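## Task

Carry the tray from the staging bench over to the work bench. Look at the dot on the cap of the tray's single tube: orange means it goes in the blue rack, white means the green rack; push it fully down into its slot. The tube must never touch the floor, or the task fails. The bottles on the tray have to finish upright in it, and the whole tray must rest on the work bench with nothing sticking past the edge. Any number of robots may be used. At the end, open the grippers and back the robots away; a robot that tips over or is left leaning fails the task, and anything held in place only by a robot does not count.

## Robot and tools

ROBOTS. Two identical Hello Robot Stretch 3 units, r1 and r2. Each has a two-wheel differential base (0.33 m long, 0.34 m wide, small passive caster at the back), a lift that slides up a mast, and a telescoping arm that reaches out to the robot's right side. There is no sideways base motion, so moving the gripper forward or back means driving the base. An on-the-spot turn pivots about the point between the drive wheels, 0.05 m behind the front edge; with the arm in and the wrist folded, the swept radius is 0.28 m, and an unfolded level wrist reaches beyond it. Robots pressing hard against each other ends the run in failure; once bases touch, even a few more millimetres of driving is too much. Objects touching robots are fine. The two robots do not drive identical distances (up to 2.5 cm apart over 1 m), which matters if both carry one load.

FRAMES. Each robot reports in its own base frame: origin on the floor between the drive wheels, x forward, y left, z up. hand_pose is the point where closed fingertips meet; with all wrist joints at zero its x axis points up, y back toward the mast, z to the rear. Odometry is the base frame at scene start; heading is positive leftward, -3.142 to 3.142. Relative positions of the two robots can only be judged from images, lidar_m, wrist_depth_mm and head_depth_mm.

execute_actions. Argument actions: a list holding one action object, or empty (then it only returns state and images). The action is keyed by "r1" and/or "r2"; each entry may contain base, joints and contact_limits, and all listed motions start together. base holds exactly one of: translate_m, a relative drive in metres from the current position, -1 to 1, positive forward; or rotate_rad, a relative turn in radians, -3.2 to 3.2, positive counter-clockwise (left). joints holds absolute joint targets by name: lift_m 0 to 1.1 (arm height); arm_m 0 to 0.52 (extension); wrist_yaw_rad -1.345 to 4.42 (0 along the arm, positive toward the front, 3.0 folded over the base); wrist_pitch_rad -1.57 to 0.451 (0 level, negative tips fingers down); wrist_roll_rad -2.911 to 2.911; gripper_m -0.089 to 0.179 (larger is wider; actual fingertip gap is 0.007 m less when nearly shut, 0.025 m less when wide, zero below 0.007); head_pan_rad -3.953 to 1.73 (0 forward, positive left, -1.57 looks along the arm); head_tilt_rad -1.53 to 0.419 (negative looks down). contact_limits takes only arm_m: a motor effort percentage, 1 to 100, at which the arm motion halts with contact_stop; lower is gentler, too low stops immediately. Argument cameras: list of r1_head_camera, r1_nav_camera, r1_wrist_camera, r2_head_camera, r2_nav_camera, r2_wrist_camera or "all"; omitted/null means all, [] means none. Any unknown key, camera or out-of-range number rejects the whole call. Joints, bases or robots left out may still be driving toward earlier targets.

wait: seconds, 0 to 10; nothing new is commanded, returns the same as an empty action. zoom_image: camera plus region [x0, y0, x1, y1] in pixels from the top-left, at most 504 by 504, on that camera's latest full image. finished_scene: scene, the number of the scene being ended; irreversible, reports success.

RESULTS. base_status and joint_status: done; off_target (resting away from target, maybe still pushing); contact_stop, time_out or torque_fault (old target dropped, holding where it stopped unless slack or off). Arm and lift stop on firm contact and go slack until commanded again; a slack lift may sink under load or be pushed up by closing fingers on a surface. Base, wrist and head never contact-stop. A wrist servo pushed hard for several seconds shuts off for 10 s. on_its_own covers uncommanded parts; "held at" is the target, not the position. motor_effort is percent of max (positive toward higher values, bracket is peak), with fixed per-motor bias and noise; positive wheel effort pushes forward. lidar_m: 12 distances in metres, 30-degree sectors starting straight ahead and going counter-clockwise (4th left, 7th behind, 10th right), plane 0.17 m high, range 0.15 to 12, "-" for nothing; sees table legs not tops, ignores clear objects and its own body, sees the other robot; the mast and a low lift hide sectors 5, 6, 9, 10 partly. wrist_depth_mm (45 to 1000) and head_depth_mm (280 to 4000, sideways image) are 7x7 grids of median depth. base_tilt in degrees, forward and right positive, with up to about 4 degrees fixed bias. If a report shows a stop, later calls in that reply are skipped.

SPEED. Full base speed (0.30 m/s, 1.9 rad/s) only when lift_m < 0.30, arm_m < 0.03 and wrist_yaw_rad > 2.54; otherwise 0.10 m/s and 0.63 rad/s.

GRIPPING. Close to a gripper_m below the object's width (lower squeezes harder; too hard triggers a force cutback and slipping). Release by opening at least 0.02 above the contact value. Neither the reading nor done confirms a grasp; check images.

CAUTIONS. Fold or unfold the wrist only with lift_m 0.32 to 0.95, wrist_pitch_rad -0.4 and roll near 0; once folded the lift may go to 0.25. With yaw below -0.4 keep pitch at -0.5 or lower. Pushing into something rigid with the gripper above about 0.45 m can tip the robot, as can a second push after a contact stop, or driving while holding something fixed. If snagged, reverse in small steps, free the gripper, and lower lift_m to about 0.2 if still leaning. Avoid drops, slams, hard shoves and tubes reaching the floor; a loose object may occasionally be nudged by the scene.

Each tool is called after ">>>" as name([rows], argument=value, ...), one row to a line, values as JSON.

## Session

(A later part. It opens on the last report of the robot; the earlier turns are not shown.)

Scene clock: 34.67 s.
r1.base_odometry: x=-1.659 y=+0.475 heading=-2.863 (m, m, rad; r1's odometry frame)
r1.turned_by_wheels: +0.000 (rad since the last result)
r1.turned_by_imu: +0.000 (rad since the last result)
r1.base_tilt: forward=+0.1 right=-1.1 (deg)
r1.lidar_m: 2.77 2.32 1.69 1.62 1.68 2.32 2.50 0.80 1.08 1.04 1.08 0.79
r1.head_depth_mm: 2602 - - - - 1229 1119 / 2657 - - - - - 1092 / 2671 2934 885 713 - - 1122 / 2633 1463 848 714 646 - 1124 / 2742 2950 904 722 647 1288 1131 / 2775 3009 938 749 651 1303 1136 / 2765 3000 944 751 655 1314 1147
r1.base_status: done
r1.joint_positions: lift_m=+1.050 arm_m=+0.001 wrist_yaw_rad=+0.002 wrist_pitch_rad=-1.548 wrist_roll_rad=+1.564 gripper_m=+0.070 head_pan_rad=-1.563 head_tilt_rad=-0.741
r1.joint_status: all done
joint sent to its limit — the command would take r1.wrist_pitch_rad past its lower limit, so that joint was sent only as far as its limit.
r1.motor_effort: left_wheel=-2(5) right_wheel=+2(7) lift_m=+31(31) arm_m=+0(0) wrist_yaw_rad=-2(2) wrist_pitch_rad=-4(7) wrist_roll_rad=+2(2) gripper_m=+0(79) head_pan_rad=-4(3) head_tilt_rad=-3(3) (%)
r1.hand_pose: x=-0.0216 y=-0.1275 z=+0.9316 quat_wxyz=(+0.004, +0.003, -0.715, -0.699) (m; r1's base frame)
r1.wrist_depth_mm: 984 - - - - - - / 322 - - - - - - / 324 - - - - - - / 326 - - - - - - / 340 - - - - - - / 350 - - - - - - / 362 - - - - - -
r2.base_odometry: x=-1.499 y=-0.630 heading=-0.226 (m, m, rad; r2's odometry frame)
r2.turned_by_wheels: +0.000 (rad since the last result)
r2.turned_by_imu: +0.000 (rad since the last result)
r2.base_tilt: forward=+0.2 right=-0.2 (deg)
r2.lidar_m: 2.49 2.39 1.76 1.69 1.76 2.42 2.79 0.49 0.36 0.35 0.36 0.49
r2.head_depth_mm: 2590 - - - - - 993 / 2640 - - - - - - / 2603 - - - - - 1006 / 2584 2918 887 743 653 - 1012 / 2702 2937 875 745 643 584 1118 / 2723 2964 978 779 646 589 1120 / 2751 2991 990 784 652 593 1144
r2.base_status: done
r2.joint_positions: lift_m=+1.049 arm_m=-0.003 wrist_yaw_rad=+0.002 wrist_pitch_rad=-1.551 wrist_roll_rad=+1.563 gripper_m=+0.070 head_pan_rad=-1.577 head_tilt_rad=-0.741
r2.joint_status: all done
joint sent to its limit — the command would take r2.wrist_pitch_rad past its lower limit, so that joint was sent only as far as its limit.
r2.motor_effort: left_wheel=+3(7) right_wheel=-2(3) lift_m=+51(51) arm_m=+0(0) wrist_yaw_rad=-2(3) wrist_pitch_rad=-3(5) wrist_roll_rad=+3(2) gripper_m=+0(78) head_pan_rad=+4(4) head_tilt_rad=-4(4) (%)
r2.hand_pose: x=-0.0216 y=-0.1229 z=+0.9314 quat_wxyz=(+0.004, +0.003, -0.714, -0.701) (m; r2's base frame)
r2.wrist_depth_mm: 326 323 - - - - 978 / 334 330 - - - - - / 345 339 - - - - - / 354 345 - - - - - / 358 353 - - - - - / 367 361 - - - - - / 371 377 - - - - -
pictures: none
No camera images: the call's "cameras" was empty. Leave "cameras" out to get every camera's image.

>>> execute_actions([
  {"r1":{"joints":{"arm_m":0.46,"lift_m":1.0}},"r2":{"joints":{"arm_m":0.38,"lift_m":1.0}}},
])

Scene clock: 39.63 s.
r1.base_odometry: x=-1.659 y=+0.475 heading=-2.863 (m, m, rad; r1's odometry frame)
r1.turned_by_wheels: +0.000 (rad since the last result)
r1.turned_by_imu: -0.001 (rad since the last result)
r1.base_tilt: forward=+0.1 right=-1.2 (deg)
r1.lidar_m: 2.77 2.32 1.69 1.62 1.68 2.33 2.50 0.80 1.08 1.04 1.08 0.79
r1.head_depth_mm: - 2889 906 726 636 1285 1119 / - 2897 677 703 639 1283 1122 / - - 902 710 643 1282 1121 / 1345 1447 849 714 646 1293 1127 / 2728 2970 905 721 649 1304 1130 / 2797 2963 938 748 652 1302 1137 / 2781 2999 945 753 656 1307 1141
r1.base_status: not commanded
r1.joint_positions: lift_m=+1.000 arm_m=+0.460 wrist_yaw_rad=+0.001 wrist_pitch_rad=-1.549 wrist_roll_rad=+1.565 gripper_m=+0.070 head_pan_rad=-1.563 head_tilt_rad=-0.741
r1.joint_status: all done
r1.motor_effort: left_wheel=-2(1) right_wheel=+2(2) lift_m=+16(28) arm_m=+2(2) wrist_yaw_rad=+0(2) wrist_pitch_rad=-3(4) wrist_roll_rad=+2(2) gripper_m=+0(0) head_pan_rad=-3(3) head_tilt_rad=-3(3) (%)
r1.hand_pose: x=-0.0216 y=-0.5859 z=+0.8824 quat_wxyz=(+0.002, +0.002, -0.714, -0.700) (m; r1's base frame)
r1.wrist_depth_mm: 207 88 89 257 263 267 - / 223 133 125 265 274 277 - / 233 261 142 275 283 289 - / 215 272 282 286 295 299 - / 242 284 294 301 - 311 - / 233 268 307 312 321 331 - / 242 275 318 326 334 345 -
r2.base_odometry: x=-1.499 y=-0.630 heading=-0.226 (m, m, rad; r2's odometry frame)
r2.turned_by_wheels: +0.000 (rad since the last result)
r2.turned_by_imu: -0.001 (rad since the last result)
r2.base_tilt: forward=+0.3 right=-0.2 (deg)
r2.lidar_m: 2.48 2.39 1.75 1.69 1.76 2.42 2.79 0.49 0.36 0.35 0.36 0.49
r2.head_depth_mm: - 2923 934 687 624 572 1095 / - 3043 887 628 629 574 1098 / - - 911 732 633 578 1104 / 720 2895 875 742 638 582 1112 / 2647 2964 874 748 642 586 1111 / 2715 2969 975 776 645 589 1122 / 2714 3012 989 784 648 592 1148
r2.base_status: not commanded
r2.joint_positions: lift_m=+1.001 arm_m=+0.380 wrist_yaw_rad=+0.000 wrist_pitch_rad=-1.552 wrist_roll_rad=+1.565 gripper_m=+0.070 head_pan_rad=-1.577 head_tilt_rad=-0.741
r2.joint_status: all done
r2.motor_effort: left_wheel=+3(3) right_wheel=-2(3) lift_m=+15(50) arm_m=+2(1) wrist_yaw_rad=-1(2) wrist_pitch_rad=-2(3) wrist_roll_rad=+3(4) gripper_m=+1(0) head_pan_rad=+4(4) head_tilt_rad=-4(4) (%)
r2.hand_pose: x=-0.0215 y=-0.5050 z=+0.8828 quat_wxyz=(+0.002, +0.002, -0.713, -0.701) (m; r2's base frame)
r2.wrist_depth_mm: 277 269 96 128 259 256 924 / 248 220 135 132 265 260 919 / 258 224 280 166 269 268 986 / 287 228 287 282 276 275 - / 304 266 291 289 286 281 - / 312 243 270 293 293 286 - / 291 250 311 302 299 296 -
pictures: r1_head_camera (sideways: a quarter turn clockwise sets it upright), r1_nav_camera (sideways: a quarter turn counterclockwise sets it upright), r1_wrist_camera, r2_head_camera (sideways: a quarter turn clockwise sets it upright), r2_nav_camera (sideways: a quarter turn counterclockwise sets it upright), r2_wrist_camera
camera_calibration (this result's frames):
r1_head_camera: T_world_to_cam=[[-0.0195696, 0.726884, -0.686482, 0.917279], [0.99887, 0.0439591, 0.0180714, -0.0271579], [0.0433129, -0.685352, -0.726922, 0.905618], [0, 0, 0, 1]] pos_world=[0.00585297, -0.0448934, 1.2885]
r1_nav_camera: T_world_to_cam=[[0.0520401, -0.72485, 0.686939, -0.855118], [-0.998415, -0.0230066, 0.0513602, -0.0081483], [-0.0214243, -0.688523, -0.724898, 0.899018], [0, 0, 0, 1]] pos_world=[0.0556259, -0.00102496, 1.23953]
r1_wrist_camera: T_world_to_cam=[[0.0149653, 0.998186, 0.0583181, 0.523013], [0.963171, -0.0300515, 0.267204, -0.215468], [0.268472, 0.0521715, -0.961874, 1.05377], [0, 0, 0, 1]] pos_world=[-0.0832027, -0.583517, 1.04067]
r2_head_camera: T_world_to_cam=[[0.0211652, 0.682097, -0.730955, 0.968839], [0.998291, 0.0254129, 0.0526203, -0.0647666], [0.0544679, -0.73082, -0.680394, 0.841227], [0, 0, 0, 1]] pos_world=[-0.00166953, -0.0444111, 1.28395]
r2_nav_camera: T_world_to_cam=[[-0.0702801, -0.719704, 0.690715, -0.851959], [-0.997311, 0.0362671, -0.0636869, 0.136066], [0.0207855, -0.693333, -0.720318, 0.889264], [0, 0, 0, 1]] pos_world=[0.0573407, -0.00153666, 1.23768]
r2_wrist_camera: T_world_to_cam=[[0.0714559, 0.995242, -0.0662399, 0.574373], [0.986924, -0.0609266, 0.149229, -0.0973861], [0.144483, -0.076037, -0.986582, 0.997992], [0, 0, 0, 1]] pos_world=[-0.0891223, -0.501689, 1.03718]
Images, in order (width x height): r1_head_camera 896x504, r1_nav_camera 672x504, r1_wrist_camera 644x364, r2_head_camera 896x504, r2_nav_camera 672x504, r2_wrist_camera 644x364.

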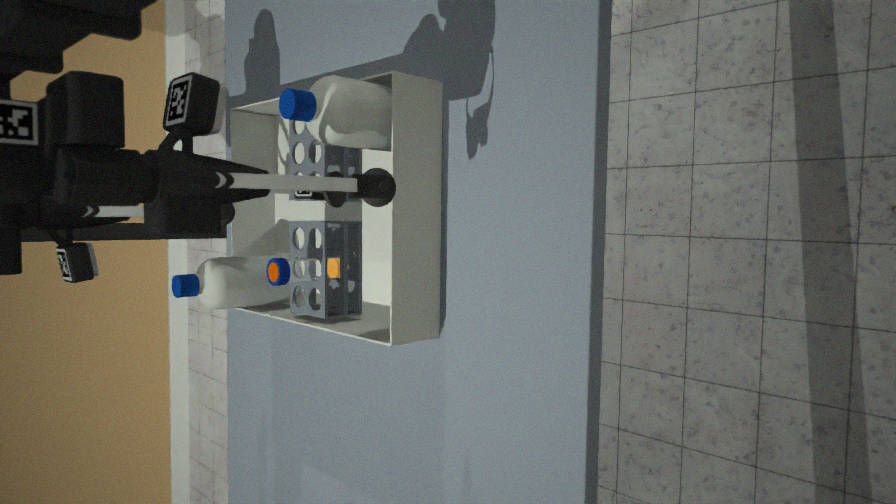

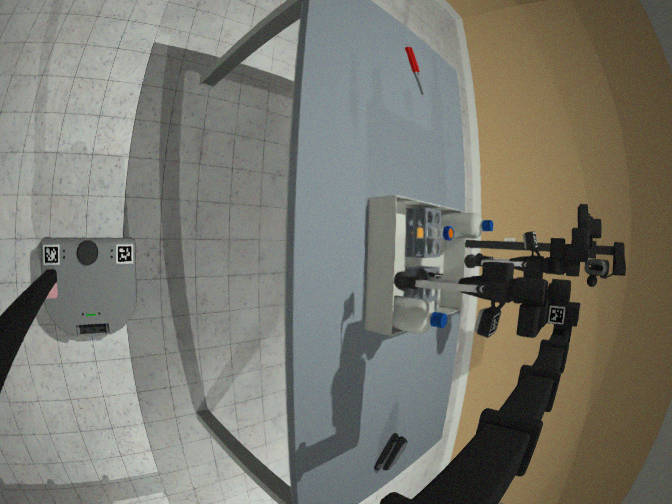

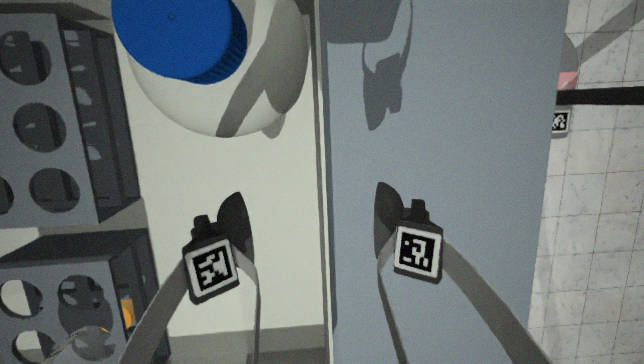

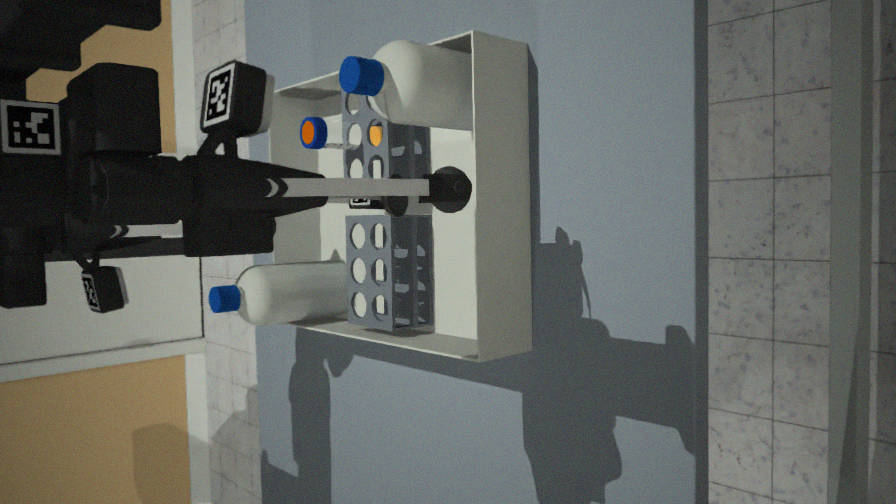

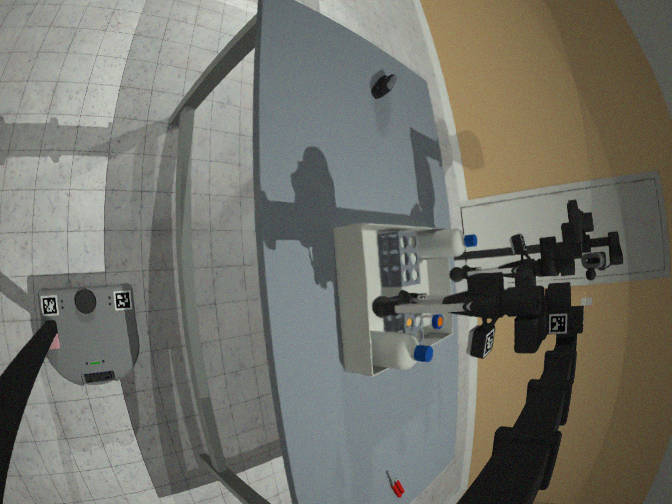

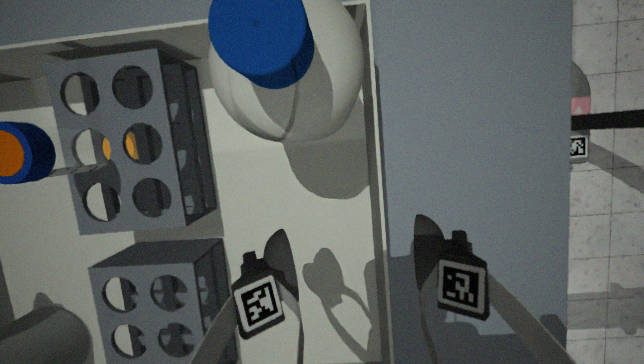

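>>> execute_actions([
  {"r1":{"base":{"translate_m":0.018},"joints":{"arm_m":0.453,"wrist_roll_rad":-1.57,"gripper_m":0.055}},"r2":{"base":{"translate_m":0.005},"joints":{"arm_m":0.363,"wrist_roll_rad":-1.57,"gripper_m":0.055}}},
], cameras=[])

>>> execute_actions([
  {"r1":{"joints":{"lift_m":0.945}},"r2":{"joints":{"lift_m":0.945}}},
], cameras=["r1_head_camera","r1_wrist_camera","r2_head_camera","r2_wrist_camera"])

Scene clock: 43.03 s.
r1.base_odometry: x=-1.676 y=+0.470 heading=-2.863 (m, m, rad; r1's odometry frame)
r1.turned_by_wheels: +0.000 (rad since the last result)
r1.turned_by_imu: -0.001 (rad since the last result)
r1.base_tilt: forward=+0.0 right=-1.2 (deg)
r1.lidar_m: 2.75 2.32 1.70 1.61 1.68 2.33 2.52 0.81 1.08 1.04 1.08 0.78
r1.head_depth_mm: - 2896 904 722 637 1277 1116 / - 2940 682 705 639 1289 1118 / - - 843 711 643 1286 1126 / 2710 1430 852 715 647 1290 1127 / 2775 2973 905 721 648 1292 1131 / 2764 3018 940 746 653 1300 1139 / 2766 3051 945 751 655 1301 1142
r1.base_status: done
r1.joint_positions: lift_m=+1.000 arm_m=+0.453 wrist_yaw_rad=+0.001 wrist_pitch_rad=-1.550 wrist_roll_rad=-1.564 gripper_m=+0.055 head_pan_rad=-1.563 head_tilt_rad=-0.741
r1.joint_status: all done
r1.motor_effort: left_wheel=-1(3) right_wheel=+2(10) lift_m=+16(17) arm_m=-2(1) wrist_yaw_rad=-1(1) wrist_pitch_rad=-3(3) wrist_roll_rad=-2(3) gripper_m=+0(58) head_pan_rad=-3(3) head_tilt_rad=-3(3) (%)
r1.hand_pose: x=-0.0214 y=-0.5795 z=+0.8824 quat_wxyz=(+0.714, +0.700, -0.002, -0.003) (m; r1's base frame)
r1.wrist_depth_mm: 247 250 256 256 262 243 211 / 254 255 262 265 272 249 222 / 262 268 272 278 281 258 237 / 274 278 283 287 295 290 284 / - 291 293 298 306 279 254 / - 298 311 268 247 287 320 / - 310 319 287 189 272 272
r2.base_odometry: x=-1.494 y=-0.631 heading=-0.226 (m, m, rad; r2's odometry frame)
r2.turned_by_wheels: +0.000 (rad since the last result)
r2.turned_by_imu: +0.000 (rad since the last result)
r2.base_tilt: forward=+0.2 right=-0.1 (deg)
r2.lidar_m: 2.48 2.39 1.75 1.69 1.76 2.42 2.79 0.49 0.36 0.35 0.36 0.49
r2.head_depth_mm: - 2912 933 643 625 571 1096 / - 2967 874 628 630 575 1099 / - - 909 733 633 578 1102 / 1423 2956 888 741 637 581 1113 / 2713 2947 901 744 642 585 1116 / 2750 2969 978 779 646 587 1121 / 2726 2986 986 784 648 592 1147
r2.base_status: done
r2.joint_positions: lift_m=+1.001 arm_m=+0.363 wrist_yaw_rad=+0.000 wrist_pitch_rad=-1.553 wrist_roll_rad=-1.563 gripper_m=+0.055 head_pan_rad=-1.577 head_tilt_rad=-0.741
r2.joint_status: all done
r2.motor_effort: left_wheel=+2(7) right_wheel=-3(5) lift_m=+15(16) arm_m=-3(2) wrist_yaw_rad=+0(0) wrist_pitch_rad=-2(2) wrist_roll_rad=-5(5) gripper_m=+1(58) head_pan_rad=+5(4) head_tilt_rad=-3(4) (%)
r2.hand_pose: x=-0.0214 y=-0.4887 z=+0.8828 quat_wxyz=(+0.713, +0.701, -0.002, -0.003) (m; r2's base frame)
r2.wrist_depth_mm: - 274 268 264 257 244 201 / - 281 275 273 262 256 203 / - - 280 276 270 263 206 / - 291 289 283 275 273 240 / - - 296 288 283 275 225 / - - 305 291 275 258 223 / - - 312 307 213 284 226
pictures: none
No camera images: the call's "cameras" was empty. Leave "cameras" out to get every camera's image.

Scene clock: 44.37 s.
r1.base_odometry: x=-1.676 y=+0.470 heading=-2.863 (m, m, rad; r1's odometry frame)
r1.turned_by_wheels: +0.000 (rad since the last result)
r1.turned_by_imu: +0.000 (rad since the last result)
r1.base_tilt: forward=+0.0 right=-1.1 (deg)
r1.lidar_m: 2.75 2.32 1.70 1.62 1.68 2.32 2.52 0.81 1.08 1.04 1.08 0.78
r1.head_depth_mm: 2592 - 878 714 637 1275 1122 / 2595 1117 679 702 639 1280 1119 / 791 - 844 709 642 1285 1122 / 2642 1482 853 713 646 1290 1128 / 2750 2997 902 722 649 1291 1132 / 2738 2991 938 747 652 1305 1136 / 2782 2974 946 750 656 1307 1145
r1.base_status: not commanded
r1.joint_positions: lift_m=+0.945 arm_m=+0.453 wrist_yaw_rad=+0.001 wrist_pitch_rad=-1.550 wrist_roll_rad=-1.564 gripper_m=+0.055 head_pan_rad=-1.563 head_tilt_rad=-0.741
r1.joint_status: all done
r1.motor_effort: left_wheel=-2(2) right_wheel=+2(2) lift_m=+17(16) arm_m=-2(2) wrist_yaw_rad=-1(0) wrist_pitch_rad=-3(3) wrist_roll_rad=-2(2) gripper_m=+0(0) head_pan_rad=-3(3) head_tilt_rad=-2(3) (%)
r1.hand_pose: x=-0.0214 y=-0.5795 z=+0.8274 quat_wxyz=(+0.714, +0.700, -0.002, -0.002) (m; r1's base frame)
r1.wrist_depth_mm: 196 199 202 204 209 214 187 / 203 206 210 212 216 220 192 / 210 215 218 221 226 227 204 / 218 223 226 229 234 237 223 / 226 230 235 239 244 246 189 / 236 239 246 246 249 255 197 / 248 249 257 258 190 264 203
r2.base_odometry: x=-1.494 y=-0.631 heading=-0.226 (m, m, rad; r2's odometry frame)
r2.turned_by_wheels: +0.000 (rad since the last result)
r2.turned_by_imu: +0.000 (rad since the last result)
r2.base_tilt: forward=+0.1 right=-0.2 (deg)
r2.lidar_m: 2.48 2.40 1.75 1.69 1.76 2.42 2.80 0.49 0.36 0.35 0.36 0.50
r2.head_depth_mm: 2645 - 903 642 626 571 1090 / 2601 - 890 627 629 575 1096 / 2550 - - 755 634 578 1109 / 693 2873 886 743 638 582 1108 / 2703 2955 902 745 640 585 1113 / 2731 2956 977 778 646 588 1121 / 2734 3010 989 784 649 592 1150
r2.base_status: not commanded
r2.joint_positions: lift_m=+0.946 arm_m=+0.363 wrist_yaw_rad=+0.000 wrist_pitch_rad=-1.553 wrist_roll_rad=-1.563 gripper_m=+0.055 head_pan_rad=-1.577 head_tilt_rad=-0.741
r2.joint_status: all done
r2.motor_effort: left_wheel=+2(2) right_wheel=-3(2) lift_m=+15(17) arm_m=-3(3) wrist_yaw_rad=-1(0) wrist_pitch_rad=-2(2) wrist_roll_rad=-5(4) gripper_m=+1(1) head_pan_rad=+4(4) head_tilt_rad=-4(3) (%)
r2.hand_pose: x=-0.0214 y=-0.4887 z=+0.8278 quat_wxyz=(+0.713, +0.701, -0.002, -0.003) (m; r2's base frame)
r2.wrist_depth_mm: 973 218 216 211 208 204 176 / - 224 222 215 211 209 179 / - 229 226 220 214 214 183 / - 235 232 227 221 218 184 / - 241 238 232 226 223 204 / - 249 243 238 235 228 195 / - - 249 245 213 236 202
pictures: r1_head_camera (sideways: a quarter turn clockwise sets it upright), r1_wrist_camera, r2_head_camera (sideways: a quarter turn clockwise sets it upright), r2_wrist_camera
camera_calibration (this result's frames):
r1_head_camera: T_world_to_cam=[[-0.0195693, 0.726884, -0.686482, 0.917279], [0.99887, 0.0439588, 0.0180714, -0.0271579], [0.0433127, -0.685352, -0.726922, 0.905618], [0, 0, 0, 1]] pos_world=[0.00585295, -0.0448934, 1.2885]
r1_wrist_camera: T_world_to_cam=[[-0.02716, -0.9947, 0.099168, -0.669749], [-0.96224, 0.0528941, 0.267015, -0.193695], [-0.270845, -0.0881712, -0.958576, 0.904938], [0, 0, 0, 1]] pos_world=[0.0405269, -0.576164, 0.98559]
r2_head_camera: T_world_to_cam=[[0.021165, 0.682097, -0.730955, 0.968839], [0.998291, 0.0254132, 0.0526203, -0.0647666], [0.054468, -0.73082, -0.680394, 0.841227], [0, 0, 0, 1]] pos_world=[-0.00166952, -0.0444111, 1.28395]
r2_wrist_camera: T_world_to_cam=[[-0.0848808, -0.995872, -0.03215, -0.450069], [-0.985748, 0.0792269, 0.148406, -0.0613477], [-0.145246, 0.0442886, -0.988404, 0.999101], [0, 0, 0, 1]] pos_world=[0.0464398, -0.4876, 0.982149]
Images, in order (width x height): r1_head_camera 896x504, r1_wrist_camera 644x364, r2_head_camera 896x504, r2_wrist_camera 644x364.

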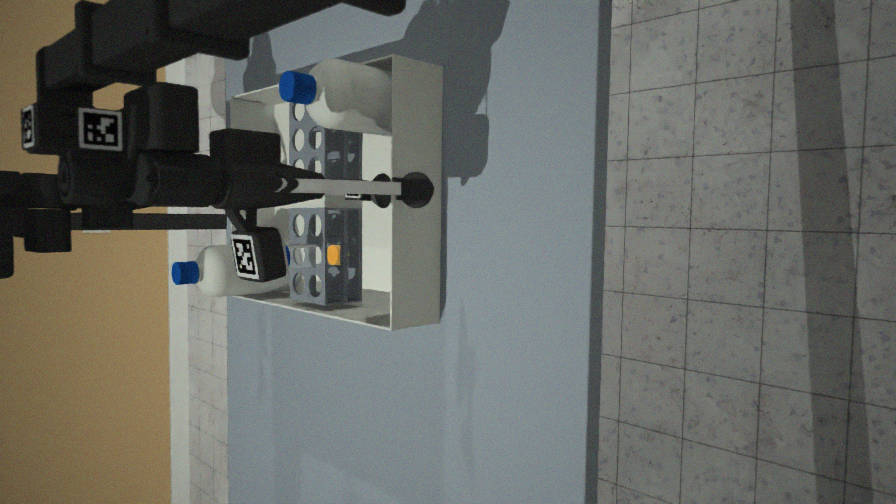

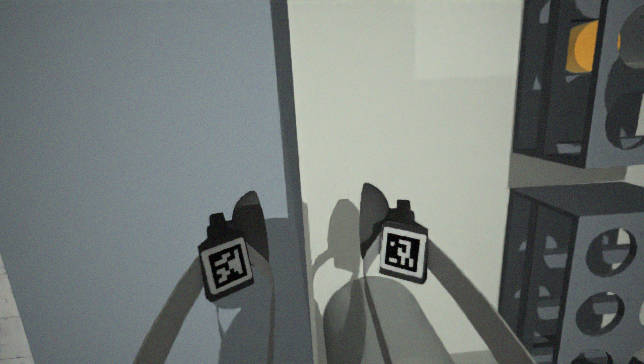

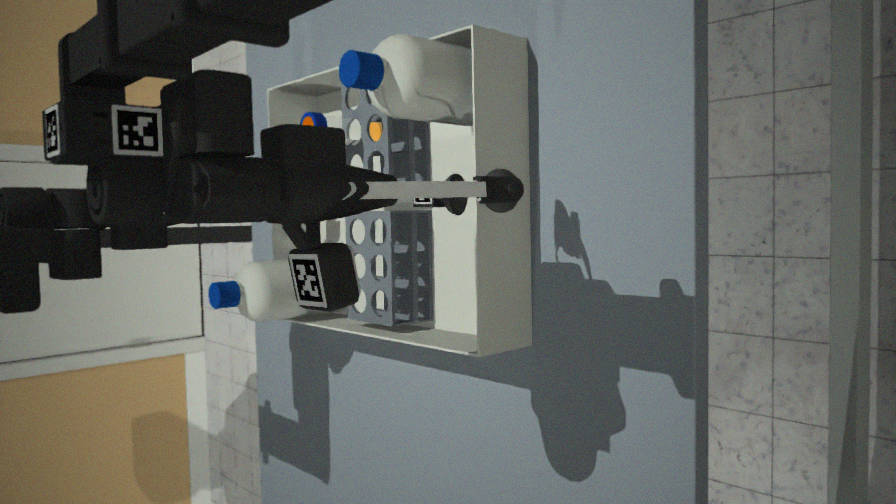

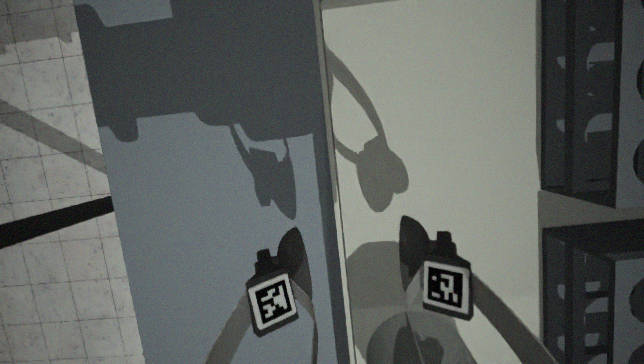

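>>> execute_actions([
  {"r1":{"joints":{"lift_m":0.92,"arm_m":0.448}},"r2":{"joints":{"lift_m":0.915,"arm_m":0.358}}},
], cameras=[])

>>> execute_actions([
  {"r1":{"joints":{"gripper_m":-0.05}},"r2":{"joints":{"gripper_m":-0.05}}},
], cameras=[])

>>> execute_actions([
  {"r1":{"joints":{"lift_m":0.95,"head_pan_rad":-2.7,"head_tilt_rad":-0.35}},"r2":{"joints":{"lift_m":0.945}}},
], cameras=["r1_head_camera","r1_wrist_camera","r2_head_camera","r2_wrist_camera"])

Scene clock: 46.93 s.
r1.base_odometry: x=-1.676 y=+0.470 heading=-2.863 (m, m, rad; r1's odometry frame)
r1.turned_by_wheels: +0.000 (rad since the last result)
r1.turned_by_imu: +0.000 (rad since the last result)
r1.base_tilt: forward=+0.1 right=-1.2 (deg)
r1.lidar_m: 2.76 2.31 1.70 1.62 1.68 2.33 2.52 0.81 1.08 1.04 1.09 0.77
r1.head_depth_mm: 2641 - 835 708 636 1284 1117 / 2621 1990 679 704 638 1280 1122 / 770 - 832 707 642 1288 1119 / 2686 1135 851 713 645 1282 1128 / 2758 2990 900 721 648 1295 1132 / 2737 2963 943 747 651 1298 1141 / 2784 3004 946 751 655 1305 1137
r1.base_status: not commanded
r1.joint_positions: lift_m=+0.920 arm_m=+0.448 wrist_yaw_rad=+0.001 wrist_pitch_rad=-1.550 wrist_roll_rad=-1.564 gripper_m=+0.055 head_pan_rad=-1.563 head_tilt_rad=-0.741
r1.joint_status: all done
r1.motor_effort: left_wheel=-2(2) right_wheel=+2(2) lift_m=+16(17) arm_m=-2(2) wrist_yaw_rad=+0(2) wrist_pitch_rad=-3(3) wrist_roll_rad=-2(2) gripper_m=+0(0) head_pan_rad=-4(3) head_tilt_rad=-3(2) (%)
r1.hand_pose: x=-0.0214 y=-0.5745 z=+0.8024 quat_wxyz=(+0.714, +0.700, -0.002, -0.002) (m; r1's base frame)
r1.wrist_depth_mm: 174 177 180 182 184 190 168 / 180 182 187 188 192 197 178 / 186 189 193 195 198 204 201 / 194 196 201 204 208 211 214 / 200 205 207 212 215 220 193 / 209 212 221 221 225 229 200 / 216 220 227 222 188 240 208
r2.base_odometry: x=-1.494 y=-0.631 heading=-0.226 (m, m, rad; r2's odometry frame)
r2.turned_by_wheels: +0.000 (rad since the last result)
r2.turned_by_imu: +0.000 (rad since the last result)
r2.base_tilt: forward=+0.1 right=-0.2 (deg)
r2.lidar_m: 2.48 2.39 1.75 1.69 1.76 2.42 2.79 0.49 0.36 0.35 0.36 0.50
r2.head_depth_mm: 2668 - 870 643 625 571 1095 / 2653 - 828 629 630 575 1098 / 2554 - - 753 626 577 1102 / 711 2868 911 743 637 582 1111 / 2682 2955 887 743 642 583 1114 / 2722 2978 979 777 646 588 1121 / 2766 3013 990 783 650 592 1148
r2.base_status: not commanded
r2.joint_positions: lift_m=+0.916 arm_m=+0.358 wrist_yaw_rad=+0.000 wrist_pitch_rad=-1.553 wrist_roll_rad=-1.563 gripper_m=+0.055 head_pan_rad=-1.577 head_tilt_rad=-0.741
r2.joint_status: all done
r2.motor_effort: left_wheel=+2(2) right_wheel=-2(2) lift_m=+15(17) arm_m=-3(4) wrist_yaw_rad=-1(1) wrist_pitch_rad=-2(2) wrist_roll_rad=-5(5) gripper_m=+0(0) head_pan_rad=+4(4) head_tilt_rad=-4(4) (%)
r2.hand_pose: x=-0.0214 y=-0.4837 z=+0.7978 quat_wxyz=(+0.713, +0.701, -0.002, -0.003) (m; r2's base frame)
r2.wrist_depth_mm: 193 189 186 184 178 175 171 / 997 193 191 187 183 181 175 / 993 200 196 192 187 185 178 / - 204 200 197 191 189 182 / - 208 206 201 195 194 190 / - 214 211 205 202 199 191 / - 221 216 215 205 203 195
pictures: none
No camera images: the call's "cameras" was empty. Leave "cameras" out to get every camera's image.

Scene clock: 48.47 s.
r1.base_odometry: x=-1.676 y=+0.470 heading=-2.863 (m, m, rad; r1's odometry frame)
r1.turned_by_wheels: +0.000 (rad since the last result)
r1.turned_by_imu: +0.000 (rad since the last result)
r1.base_tilt: forward=+0.0 right=-1.1 (deg)
r1.lidar_m: 2.75 2.31 1.70 1.62 1.68 2.33 2.51 0.82 1.08 1.04 1.08 0.77
r1.head_depth_mm: 2649 - 835 706 636 1276 1116 / 2659 1972 676 703 639 1279 1120 / 768 - 828 707 640 1289 1121 / 2646 1127 849 711 645 1284 1126 / 2747 2975 905 721 649 1303 1135 / 2727 2968 941 747 651 1302 1135 / 2789 3004 947 749 654 1304 1133
r1.base_status: not commanded
r1.joint_positions: lift_m=+0.920 arm_m=+0.448 wrist_yaw_rad=+0.001 wrist_pitch_rad=-1.545 wrist_roll_rad=-1.564 gripper_m=-0.049 head_pan_rad=-1.563 head_tilt_rad=-0.741
r1.joint_status: all done
r1.motor_effort: left_wheel=-2(2) right_wheel=+2(2) lift_m=+20(21) arm_m=-2(2) wrist_yaw_rad=+0(0) wrist_pitch_rad=-5(6) wrist_roll_rad=-2(2) gripper_m=-21(96) head_pan_rad=-3(3) head_tilt_rad=-2(2) (%)
r1.hand_pose: x=-0.0214 y=-0.5759 z=+0.8021 quat_wxyz=(+0.716, +0.698, -0.002, -0.002) (m; r1's base frame)
r1.wrist_depth_mm: 172 174 179 180 183 188 166 / 178 181 185 187 190 193 175 / 185 189 193 194 197 202 199 / 191 195 198 200 204 211 211 / 199 202 208 - 213 218 191 / 207 212 217 220 220 226 195 / 214 219 225 226 180 236 207
r2.base_odometry: x=-1.494 y=-0.631 heading=-0.226 (m, m, rad; r2's odometry frame)
r2.turned_by_wheels: +0.000 (rad since the last result)
r2.turned_by_imu: +0.000 (rad since the last result)
r2.base_tilt: forward=+0.2 right=-0.2 (deg)
r2.lidar_m: 2.48 2.39 1.76 1.69 1.75 2.42 2.79 0.49 0.36 0.35 0.36 0.49
r2.head_depth_mm: 2684 - 840 644 625 572 1099 / 2646 - 828 630 631 574 1094 / 2560 - - 754 632 578 1107 / 709 2846 910 758 637 582 1113 / 2702 2979 885 739 641 586 1112 / 2705 3002 978 776 647 589 1120 / 2723 3003 984 782 650 591 1145
r2.base_status: not commanded
r2.joint_positions: lift_m=+0.915 arm_m=+0.358 wrist_yaw_rad=+0.000 wrist_pitch_rad=-1.551 wrist_roll_rad=-1.563 gripper_m=-0.049 head_pan_rad=-1.577 head_tilt_rad=-0.741
r2.joint_status: all done
r2.motor_effort: left_wheel=+2(2) right_wheel=-2(3) lift_m=+21(21) arm_m=-3(3) wrist_yaw_rad=+0(1) wrist_pitch_rad=-3(3) wrist_roll_rad=-5(5) gripper_m=-22(95) head_pan_rad=+4(4) head_tilt_rad=-4(4) (%)
r2.hand_pose: x=-0.0214 y=-0.4843 z=+0.7975 quat_wxyz=(+0.714, +0.700, -0.002, -0.003) (m; r2's base frame)
r2.wrist_depth_mm: 190 188 185 183 175 173 166 / 961 194 190 186 179 176 170 / 985 197 194 192 182 181 176 / - 203 200 195 189 186 179 / - 208 204 200 194 190 187 / - 214 210 - 198 195 190 / - 220 217 211 202 200 195
pictures: none
No camera images: the call's "cameras" was empty. Leave "cameras" out to get every camera's image.

Scene clock: 49.63 s.
r1.base_odometry: x=-1.676 y=+0.470 heading=-2.863 (m, m, rad; r1's odometry frame)
r1.turned_by_wheels: +0.000 (rad since the last result)
r1.turned_by_imu: +0.000 (rad since the last result)
r1.base_tilt: forward=+0.0 right=-1.2 (deg)
r1.lidar_m: 2.75 2.32 1.69 1.61 1.68 2.33 2.52 0.81 1.08 1.04 1.08 0.77
r1.head_depth_mm: - - 3364 3024 2211 1678 1347 / - - 3453 3276 2239 1681 1397 / - - - 3067 2237 1685 1438 / - - - 3283 965 1096 - / - - - 3298 927 1148 - / - - - 3302 925 755 - / 3616 3786 - 3350 931 753 -
r1.base_status: not commanded
r1.joint_positions: lift_m=+0.949 arm_m=+0.448 wrist_yaw_rad=+0.001 wrist_pitch_rad=-1.545 wrist_roll_rad=-1.564 gripper_m=-0.046 head_pan_rad=-2.693 head_tilt_rad=-0.360
r1.joint_status: all done
r1.motor_effort: left_wheel=-1(2) right_wheel=+2(2) lift_m=+36(36) arm_m=-2(2) wrist_yaw_rad=-1(1) wrist_pitch_rad=-5(5) wrist_roll_rad=-2(2) gripper_m=-19(21) head_pan_rad=-3(42) head_tilt_rad=+4(23) (%)
r1.hand_pose: x=-0.0214 y=-0.5757 z=+0.8313 quat_wxyz=(+0.716, +0.698, -0.002, -0.002) (m; r1's base frame)
r1.wrist_depth_mm: 199 202 206 181 183 187 166 / 205 209 214 189 189 194 175 / 213 216 221 195 197 201 198 / 220 224 230 199 206 210 210 / 228 236 239 - 213 217 191 / 239 244 249 222 222 225 195 / 252 253 262 259 181 235 206
r2.base_odometry: x=-1.494 y=-0.631 heading=-0.226 (m, m, rad; r2's odometry frame)
r2.turned_by_wheels: +0.000 (rad since the last result)
r2.turned_by_imu: +0.000 (rad since the last result)
r2.base_tilt: forward=+0.2 right=-0.1 (deg)
r2.lidar_m: 2.47 2.39 1.76 1.69 1.75 2.42 2.80 0.49 0.36 0.35 0.36 0.50
r2.head_depth_mm: 2654 - 867 628 625 572 1092 / 2618 - 773 629 629 575 1102 / 2569 - - 721 632 578 1100 / 700 2890 834 715 636 581 1108 / 2709 2954 842 712 641 585 1115 / 2714 2983 976 778 646 588 1120 / 2739 2948 987 784 650 592 1147
r2.base_status: not commanded
r2.joint_positions: lift_m=+0.944 arm_m=+0.358 wrist_yaw_rad=+0.000 wrist_pitch_rad=-1.551 wrist_roll_rad=-1.563 gripper_m=-0.044 head_pan_rad=-1.577 head_tilt_rad=-0.741
r2.joint_status: all done
r2.on_its_own: gripper_m is held at -0.044, not at your -0.050, by its stall guard, which is still easing
r2.motor_effort: left_wheel=+2(2) right_wheel=-2(2) lift_m=+57(58) arm_m=-3(3) wrist_yaw_rad=+0(0) wrist_pitch_rad=-3(3) wrist_roll_rad=-5(5) gripper_m=-6(21) head_pan_rad=+4(4) head_tilt_rad=-3(5) (%)
r2.hand_pose: x=-0.0214 y=-0.4844 z=+0.8261 quat_wxyz=(+0.714, +0.700, -0.002, -0.003) (m; r2's base frame)
r2.wrist_depth_mm: 937 216 213 210 176 173 166 / - 222 218 214 180 177 171 / - 226 223 219 185 182 175 / - 231 227 225 187 185 178 / - 240 233 230 194 190 187 / - 246 240 - 198 197 189 / - - 248 244 204 201 194
pictures: r1_head_camera (sideways: a quarter turn clockwise sets it upright), r1_wrist_camera, r2_head_camera (sideways: a quarter turn clockwise sets it upright), r2_wrist_camera
camera_calibration (this result's frames):
r1_head_camera: T_world_to_cam=[[0.371537, 0.194549, -0.907805, 1.20343], [0.470048, -0.882635, 0.00322109, -0.00460394], [-0.800634, -0.427909, -0.419379, 0.510667], [0, 0, 0, 1]] pos_world=[-0.0360982, -0.0196717, 1.30666]
r1_wrist_camera: T_world_to_cam=[[-0.026622, -0.994241, 0.103805, -0.669937], [-0.962266, 0.0536187, 0.266775, -0.194322], [-0.270804, -0.0927856, -0.958152, 0.906012], [0, 0, 0, 1]] pos_world=[0.0405272, -0.571595, 0.98948]
r2_head_camera: T_world_to_cam=[[0.021165, 0.682097, -0.730955, 0.968839], [0.998291, 0.0254132, 0.0526203, -0.0647666], [0.054468, -0.73082, -0.680394, 0.841227], [0, 0, 0, 1]] pos_world=[-0.00166952, -0.0444111, 1.28395]
r2_wrist_camera: T_world_to_cam=[[-0.0854662, -0.995909, -0.0293406, -0.448206], [-0.985701, 0.0802245, 0.148183, -0.0607537], [-0.145223, 0.0415857, -0.988525, 0.996026], [0, 0, 0, 1]] pos_world=[0.0464548, -0.482918, 0.980448]
Images, in order (width x height): r1_head_camera 896x504, r1_wrist_camera 644x364, r2_head_camera 896x504, r2_wrist_camera 644x364.

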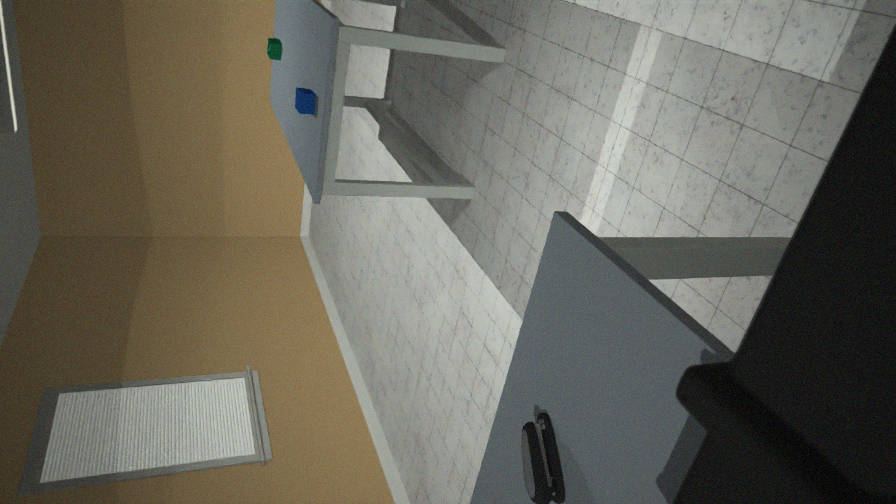

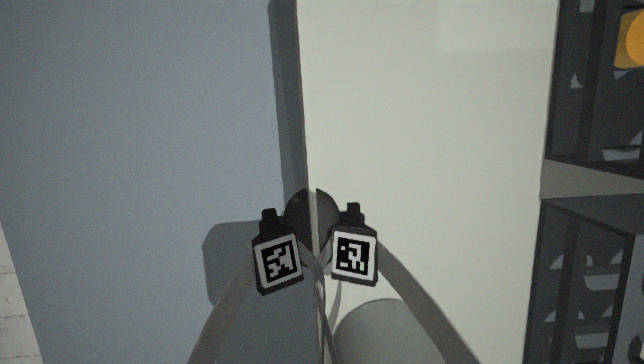

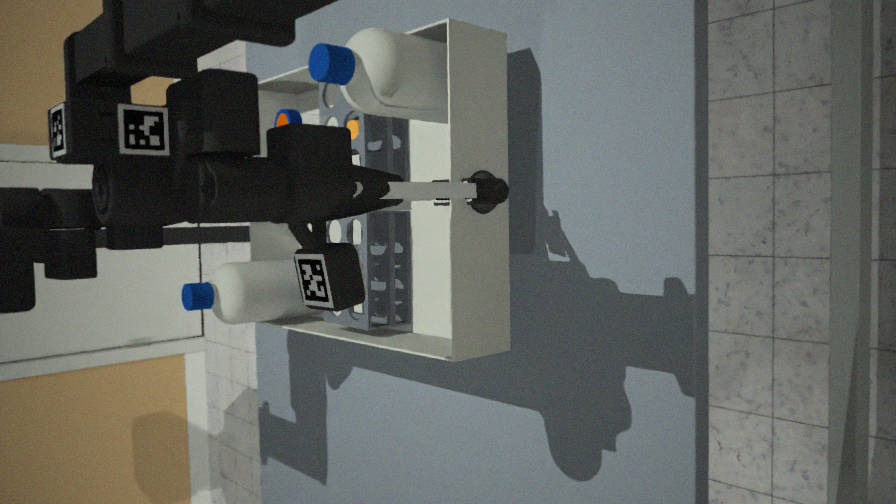

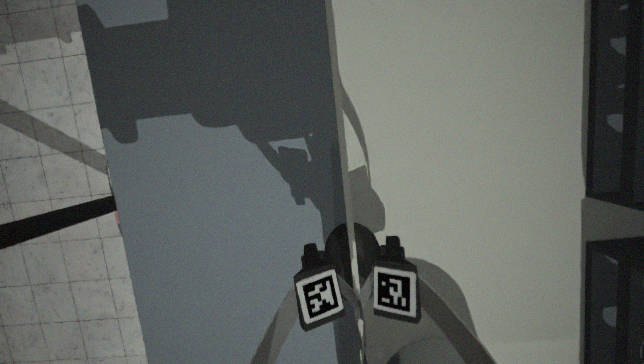

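>>> execute_actions([
  {"r1":{"base":{"translate_m":-0.5},"joints":{"lift_m":1.06,"gripper_m":-0.038}},"r2":{"base":{"translate_m":0.5},"joints":{"lift_m":1.055,"gripper_m":-0.038}}},
], cameras=["r2_head_camera"])

Scene clock: 56.83 s.
r1.base_odometry: x=-1.195 y=+0.608 heading=-2.863 (m, m, rad; r1's odometry frame)
r1.turned_by_wheels: +0.000 (rad since the last result)
r1.turned_by_imu: +0.000 (rad since the last result)
r1.base_tilt: forward=+0.1 right=-1.2 (deg)
r1.lidar_m: 3.23 2.32 1.67 1.61 1.70 2.33 2.03 2.24 0.45 1.04 1.08 1.23
r1.head_depth_mm: - - 2930 - - - - / - - 2917 - - - 1277 / - - - - - - 1317 / - - - - - - 1359 / - - - - - - 1360 / - - - - - 1581 1366 / 3580 3803 - - - 1636 1255
r1.base_status: done
r1.joint_positions: lift_m=+1.059 arm_m=+0.448 wrist_yaw_rad=+0.001 wrist_pitch_rad=-1.545 wrist_roll_rad=-1.565 gripper_m=-0.037 head_pan_rad=-2.693 head_tilt_rad=-0.359
r1.joint_status: all done
r1.motor_effort: left_wheel=-2(7) right_wheel=+2(5) lift_m=+35(37) arm_m=-2(2) wrist_yaw_rad=+0(1) wrist_pitch_rad=-5(5) wrist_roll_rad=-2(2) gripper_m=-16(31) head_pan_rad=-3(3) head_tilt_rad=+4(4) (%)
r1.hand_pose: x=-0.0214 y=-0.5757 z=+0.9413 quat_wxyz=(+0.716, +0.698, -0.002, -0.002) (m; r1's base frame)
r1.wrist_depth_mm: 963 302 310 181 184 187 165 / - 316 320 188 191 196 175 / - 324 330 194 197 202 198 / - 336 346 200 203 209 211 / - 351 355 - 212 217 190 / - 367 371 220 222 228 197 / - 382 392 392 181 233 206
r2.base_odometry: x=-1.007 y=-0.743 heading=-0.226 (m, m, rad; r2's odometry frame)
r2.turned_by_wheels: +0.000 (rad since the last result)
r2.turned_by_imu: -0.005 (rad since the last result)
r2.base_tilt: forward=+0.2 right=-0.1 (deg)
r2.lidar_m: 1.98 2.40 1.75 1.69 1.76 2.41 3.28 0.49 0.36 0.35 0.36 2.19
r2.head_depth_mm: 2730 2831 530 711 624 572 1094 / 2800 794 543 713 630 574 1099 / - - 667 729 633 578 1105 / 2597 817 669 725 636 581 1110 / 2690 770 667 729 640 585 1016 / 2726 2972 2173 776 646 589 1143 / 2722 2997 2389 1929 683 592 1189
r2.base_status: done
r2.joint_positions: lift_m=+1.054 arm_m=+0.358 wrist_yaw_rad=+0.000 wrist_pitch_rad=-1.549 wrist_roll_rad=-1.563 gripper_m=-0.037 head_pan_rad=-1.577 head_tilt_rad=-0.741
r2.joint_status: all done
r2.motor_effort: left_wheel=+2(5) right_wheel=-3(4) lift_m=+58(59) arm_m=-3(3) wrist_yaw_rad=+0(0) wrist_pitch_rad=-3(3) wrist_roll_rad=-4(5) gripper_m=-17(18) head_pan_rad=+5(4) head_tilt_rad=-4(5) (%)
r2.hand_pose: x=-0.0214 y=-0.4847 z=+0.9361 quat_wxyz=(+0.714, +0.700, -0.002, -0.003) (m; r2's base frame)
r2.wrist_depth_mm: - - 318 308 175 173 167 / - - 323 316 180 179 172 / - - 334 330 184 182 175 / - - 340 340 190 186 179 / - - 349 344 192 191 188 / - - 362 - 196 197 189 / - - 371 361 203 200 195
pictures: r2_head_camera (sideways: a quarter turn clockwise sets it upright)
camera_calibration (this result's frames):
r2_head_camera: T_world_to_cam=[[0.021165, 0.682097, -0.730955, 0.968839], [0.998291, 0.0254132, 0.0526203, -0.0647666], [0.054468, -0.73082, -0.680394, 0.841227], [0, 0, 0, 1]] pos_world=[-0.00166952, -0.0444111, 1.28395]
Images, in order (width x height): r2_head_camera 896x504.

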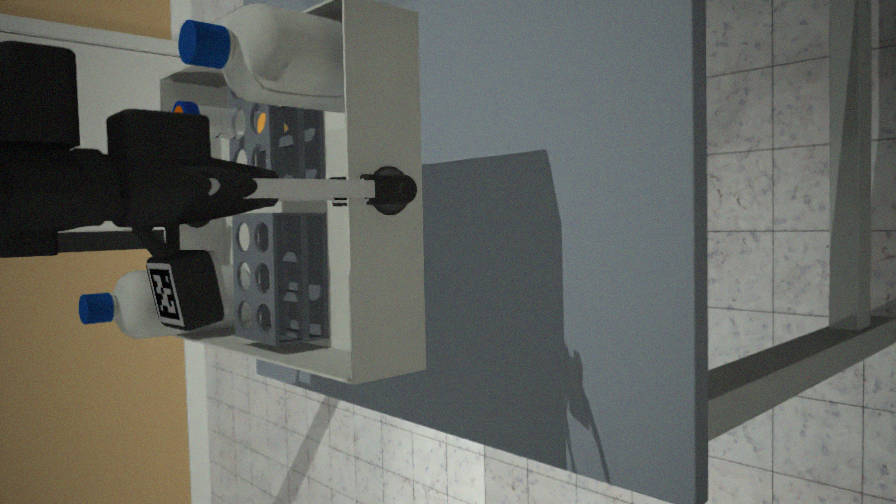

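>>> execute_actions([
  {"r1":{"base":{"translate_m":-1}},"r2":{"base":{"translate_m":1},"joints":{"head_pan_rad":-0.8}}},
], cameras=["r2_nav_camera"])

Scene clock: 68.73 s.
r1.base_odometry: x=-0.234 y=+0.883 heading=-2.863 (m, m, rad; r1's odometry frame)
r1.turned_by_wheels: +0.000 (rad since the last result)
r1.turned_by_imu: -0.001 (rad since the last result)
r1.base_tilt: forward=+0.1 right=-1.1 (deg)
r1.lidar_m: 2.20 2.29 1.70 1.64 1.70 2.33 2.45 1.07 1.43 1.39 1.27 0.84
r1.head_depth_mm: 3863 - - - - - - / - - - - - - 1274 / - - - - - - 1315 / - - - - - - 1355 / - - - - - - 1357 / - - - - - 1581 1359 / 3622 3850 - - - 1637 1355
r1.base_status: done
r1.joint_positions: lift_m=+1.059 arm_m=+0.448 wrist_yaw_rad=+0.001 wrist_pitch_rad=-1.554 wrist_roll_rad=-1.565 gripper_m=-0.037 head_pan_rad=-2.693 head_tilt_rad=-0.359
r1.joint_status: not commanded
r1.motor_effort: left_wheel=-2(6) right_wheel=+2(5) lift_m=+36(35) arm_m=-1(2) wrist_yaw_rad=-1(0) wrist_pitch_rad=-1(5) wrist_roll_rad=-2(2) gripper_m=-17(17) head_pan_rad=-3(3) head_tilt_rad=+4(4) (%)
r1.hand_pose: x=-0.0214 y=-0.5735 z=+0.9415 quat_wxyz=(+0.713, +0.701, -0.001, -0.002) (m; r1's base frame)
r1.wrist_depth_mm: 989 - - 180 183 186 165 / - - - 187 189 193 175 / - - - 195 197 199 198 / - - - 201 204 209 209 / - - - - 212 215 189 / - - - 221 220 227 195 / - - - - 181 234 205
r2.base_odometry: x=-0.032 y=-0.966 heading=-0.226 (m, m, rad; r2's odometry frame)
r2.turned_by_wheels: +0.000 (rad since the last result)
r2.turned_by_imu: -0.010 (rad since the last result)
r2.base_tilt: forward=+0.1 right=-0.1 (deg)
r2.lidar_m: 1.30 2.43 1.76 1.70 1.76 2.39 1.39 0.85 1.25 1.39 1.37 1.01
r2.head_depth_mm: 3045 3014 2284 1833 1536 1319 1149 / 3253 3091 2307 1840 1543 1324 1157 / 3563 3092 2335 1865 1554 1331 1162 / 3887 1383 2178 1841 1570 1342 1167 / - 1298 2279 1901 1577 1352 1181 / - 1247 2182 1908 1546 1349 1183 / - 1273 1101 1301 1559 1366 1183
r2.base_status: done
r2.joint_positions: lift_m=+1.054 arm_m=+0.358 wrist_yaw_rad=+0.000 wrist_pitch_rad=-1.555 wrist_roll_rad=-1.564 gripper_m=-0.037 head_pan_rad=-0.807 head_tilt_rad=-0.741
r2.joint_status: all done
r2.motor_effort: left_wheel=+3(6) right_wheel=-3(4) lift_m=+58(57) arm_m=-2(3) wrist_yaw_rad=+0(0) wrist_pitch_rad=-1(3) wrist_roll_rad=-5(5) gripper_m=-17(16) head_pan_rad=+4(53) head_tilt_rad=-4(3) (%)
r2.hand_pose: x=-0.0214 y=-0.4831 z=+0.9362 quat_wxyz=(+0.712, +0.702, -0.002, -0.003) (m; r2's base frame)
r2.wrist_depth_mm: - - - 179 175 172 167 / - - - - 178 177 170 / - - - - 183 181 174 / - - - - 189 186 181 / - - - - 192 190 185 / - - - - 197 197 189 / - - - - 204 199 194
pictures: r2_nav_camera (sideways: a quarter turn counterclockwise sets it upright)
camera_calibration (this result's frames):
r2_nav_camera: T_world_to_cam=[[0.450453, -0.56569, 0.690715, -0.855135], [-0.741349, -0.668091, -0.0636869, 0.134505], [0.497487, -0.483373, -0.720318, 0.886356], [0, 0, 0, 1]] pos_world=[0.0439623, 0.0345603, 1.23768]
Images, in order (width x height): r2_nav_camera 672x504.

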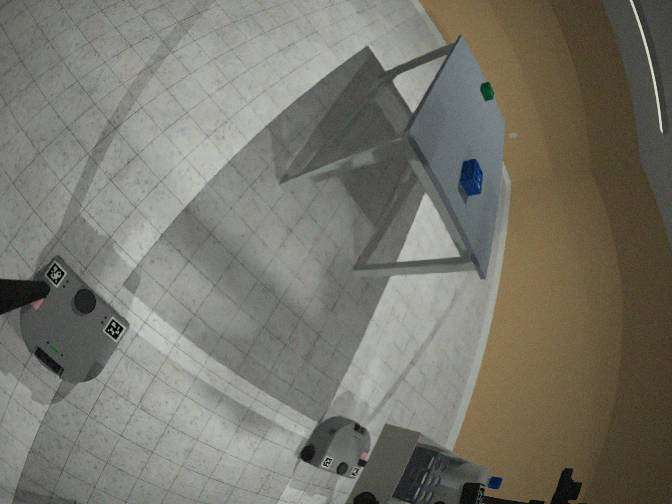

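r2 veers right; correct it.

>>> execute_actions([
  {"r2":{"base":{"rotate_rad":0.018}}},
], cameras=[])

>>> execute_actions([
  {"r1":{"base":{"translate_m":-0.8}},"r2":{"base":{"translate_m":0.795},"joints":{"head_pan_rad":-1.1,"head_tilt_rad":-0.6}}},
], cameras=["r2_head_camera"])

Scene clock: 70.20 s.
r1.base_odometry: x=-0.234 y=+0.883 heading=-2.863 (m, m, rad; r1's odometry frame)
r1.turned_by_wheels: +0.000 (rad since the last result)
r1.turned_by_imu: +0.000 (rad since the last result)
r1.base_tilt: forward=+0.0 right=-1.1 (deg)
r1.lidar_m: 2.20 2.29 1.70 1.64 1.70 2.33 2.44 1.07 1.43 1.39 1.27 0.84
r1.head_depth_mm: 3854 - - - - - - / - - - - - - 1284 / - - - - - - 1323 / - - - - - - 1353 / - - - - - - 1358 / - - - - - 1581 1356 / 3653 3823 - - - 1649 1366
r1.base_status: not commanded
r1.joint_positions: lift_m=+1.059 arm_m=+0.448 wrist_yaw_rad=+0.001 wrist_pitch_rad=-1.554 wrist_roll_rad=-1.565 gripper_m=-0.037 head_pan_rad=-2.693 head_tilt_rad=-0.359
r1.joint_status: not commanded
r1.motor_effort: left_wheel=-3(3) right_wheel=+4(5) lift_m=+36(35) arm_m=-1(2) wrist_yaw_rad=-1(0) wrist_pitch_rad=-1(1) wrist_roll_rad=-1(1) gripper_m=-17(17) head_pan_rad=-3(3) head_tilt_rad=+3(4) (%)
r1.hand_pose: x=-0.0214 y=-0.5734 z=+0.9415 quat_wxyz=(+0.713, +0.702, -0.001, -0.002) (m; r1's base frame)
r1.wrist_depth_mm: - - - 182 182 187 166 / - - - 187 190 192 170 / - - - 194 195 200 197 / - - - 200 205 209 211 / - - - - 213 215 190 / - - - - 222 224 196 / - - - - 183 234 204
r2.base_odometry: x=-0.032 y=-0.966 heading=-0.208 (m, m, rad; r2's odometry frame)
r2.turned_by_wheels: +0.018 (rad since the last result)
r2.turned_by_imu: +0.018 (rad since the last result)
r2.base_tilt: forward=+0.1 right=-0.2 (deg)
r2.lidar_m: 1.39 2.38 1.76 1.70 1.77 2.43 1.30 0.85 1.25 1.39 1.37 1.01
r2.head_depth_mm: 3028 3056 2284 1831 1539 1319 1153 / 3307 3077 2307 1865 1545 1327 1161 / 3634 2976 2266 1820 1553 1330 1164 / 3901 1357 2283 1838 1574 1341 1172 / - 1294 2313 1907 1572 1355 1179 / - 1245 2161 1911 1519 1352 1181 / - 1334 1093 1311 1563 1366 1186
r2.base_status: done
r2.joint_positions: lift_m=+1.054 arm_m=+0.358 wrist_yaw_rad=-0.002 wrist_pitch_rad=-1.556 wrist_roll_rad=-1.564 gripper_m=-0.037 head_pan_rad=-0.807 head_tilt_rad=-0.741
r2.joint_status: not commanded
r2.motor_effort: left_wheel=+0(2) right_wheel=+1(4) lift_m=+58(58) arm_m=-2(3) wrist_yaw_rad=+2(3) wrist_pitch_rad=-1(1) wrist_roll_rad=-4(4) gripper_m=-17(16) head_pan_rad=+4(4) head_tilt_rad=-4(3) (%)
r2.hand_pose: x=-0.0213 y=-0.4829 z=+0.9362 quat_wxyz=(+0.712, +0.702, -0.003, -0.003) (m; r2's base frame)
r2.wrist_depth_mm: - - - - 175 173 167 / - - - - 179 176 170 / - - - - 183 181 175 / - - - - 189 185 179 / - - - - 193 191 186 / - - - - 196 196 188 / - - - - 203 201 193
pictures: none
No camera images: the call's "cameras" was empty. Leave "cameras" out to get every camera's image.

Scene clock: 79.80 s.
r1.base_odometry: x=+0.535 y=+1.103 heading=-2.863 (m, m, rad; r1's odometry frame)
r1.turned_by_wheels: +0.000 (rad since the last result)
r1.turned_by_imu: -0.001 (rad since the last result)
r1.base_tilt: forward=+0.1 right=-1.1 (deg)
r1.lidar_m: 1.59 2.32 1.70 1.64 1.70 2.34 1.67 1.47 0.43 1.05 3.23 1.59
r1.head_depth_mm: 3127 3361 3517 - - - - / 3233 3530 3805 - - - 1281 / 3480 3683 3976 - - - 1319 / 3663 3957 - - - - 1350 / 3849 - - - - - 1354 / - - - - - 668 1323 / 3674 3844 - - - 678 581
r1.base_status: done
r1.joint_positions: lift_m=+1.059 arm_m=+0.448 wrist_yaw_rad=+0.001 wrist_pitch_rad=-1.549 wrist_roll_rad=-1.565 gripper_m=-0.037 head_pan_rad=-2.693 head_tilt_rad=-0.359
r1.joint_status: not commanded
r1.motor_effort: left_wheel=-2(8) right_wheel=+3(8) lift_m=+35(35) arm_m=-1(1) wrist_yaw_rad=-1(0) wrist_pitch_rad=-3(3) wrist_roll_rad=-1(1) gripper_m=-16(17) head_pan_rad=-3(3) head_tilt_rad=+5(5) (%)
r1.hand_pose: x=-0.0214 y=-0.5747 z=+0.9414 quat_wxyz=(+0.715, +0.700, -0.001, -0.002) (m; r1's base frame)
r1.wrist_depth_mm: 999 - - 180 183 186 166 / - - - 187 190 194 175 / - - - 194 197 202 198 / - - - 200 205 209 210 / - - 791 - 213 218 190 / - - 392 221 222 227 196 / - 387 391 387 181 237 206
r2.base_odometry: x=+0.746 y=-1.130 heading=-0.208 (m, m, rad; r2's odometry frame)
r2.turned_by_wheels: +0.000 (rad since the last result)
r2.turned_by_imu: -0.008 (rad since the last result)
r2.base_tilt: forward=+0.2 right=-0.2 (deg)
r2.lidar_m: 1.38 2.39 1.76 1.69 1.76 2.41 1.61 1.85 3.17 1.00 0.38 0.50
r2.head_depth_mm: 2628 2878 2942 595 1362 1434 1220 / 2745 3057 2969 899 732 1401 1233 / 2890 3198 3020 867 718 594 764 / 3055 3410 1240 875 721 612 1212 / 3244 3612 1257 921 727 648 1244 / 3413 3865 1270 928 731 1402 1197 / 3682 - 1289 939 739 1475 1205
r2.base_status: done
r2.joint_positions: lift_m=+1.054 arm_m=+0.358 wrist_yaw_rad=-0.002 wrist_pitch_rad=-1.552 wrist_roll_rad=-1.564 gripper_m=-0.037 head_pan_rad=-1.093 head_tilt_rad=-0.606
r2.joint_status: all done
r2.motor_effort: left_wheel=+1(3) right_wheel=-1(6) lift_m=+58(58) arm_m=-2(2) wrist_yaw_rad=+2(4) wrist_pitch_rad=-2(3) wrist_roll_rad=-4(4) gripper_m=-16(17) head_pan_rad=-5(32) head_tilt_rad=+2(15) (%)
r2.hand_pose: x=-0.0213 y=-0.4841 z=+0.9361 quat_wxyz=(+0.714, +0.701, -0.003, -0.003) (m; r2's base frame)
r2.wrist_depth_mm: - - 318 311 175 172 167 / - - - 330 179 176 172 / - - - - 184 181 175 / - - - - 188 186 178 / - - - - 193 191 186 / - - - - 197 195 188 / - - - - 203 200 193
pictures: r2_head_camera (sideways: a quarter turn clockwise sets it upright)
camera_calibration (this result's frames):
r2_head_camera: T_world_to_cam=[[-0.250711, 0.520824, -0.816019, 1.08138], [0.868613, 0.493171, 0.0478972, -0.0578354], [0.427383, -0.696796, -0.576038, 0.703202], [0, 0, 0, 1]] pos_world=[0.0208125, -0.0446956, 1.29026]
Images, in order (width x height): r2_head_camera 896x504.

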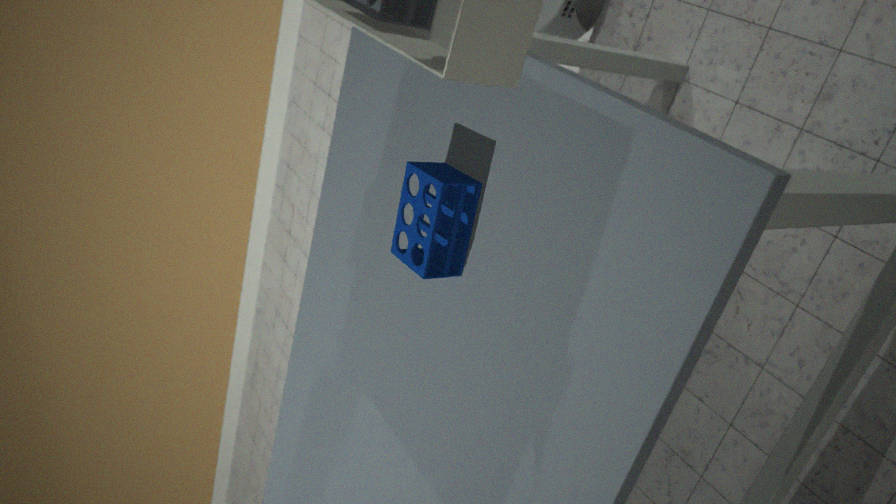

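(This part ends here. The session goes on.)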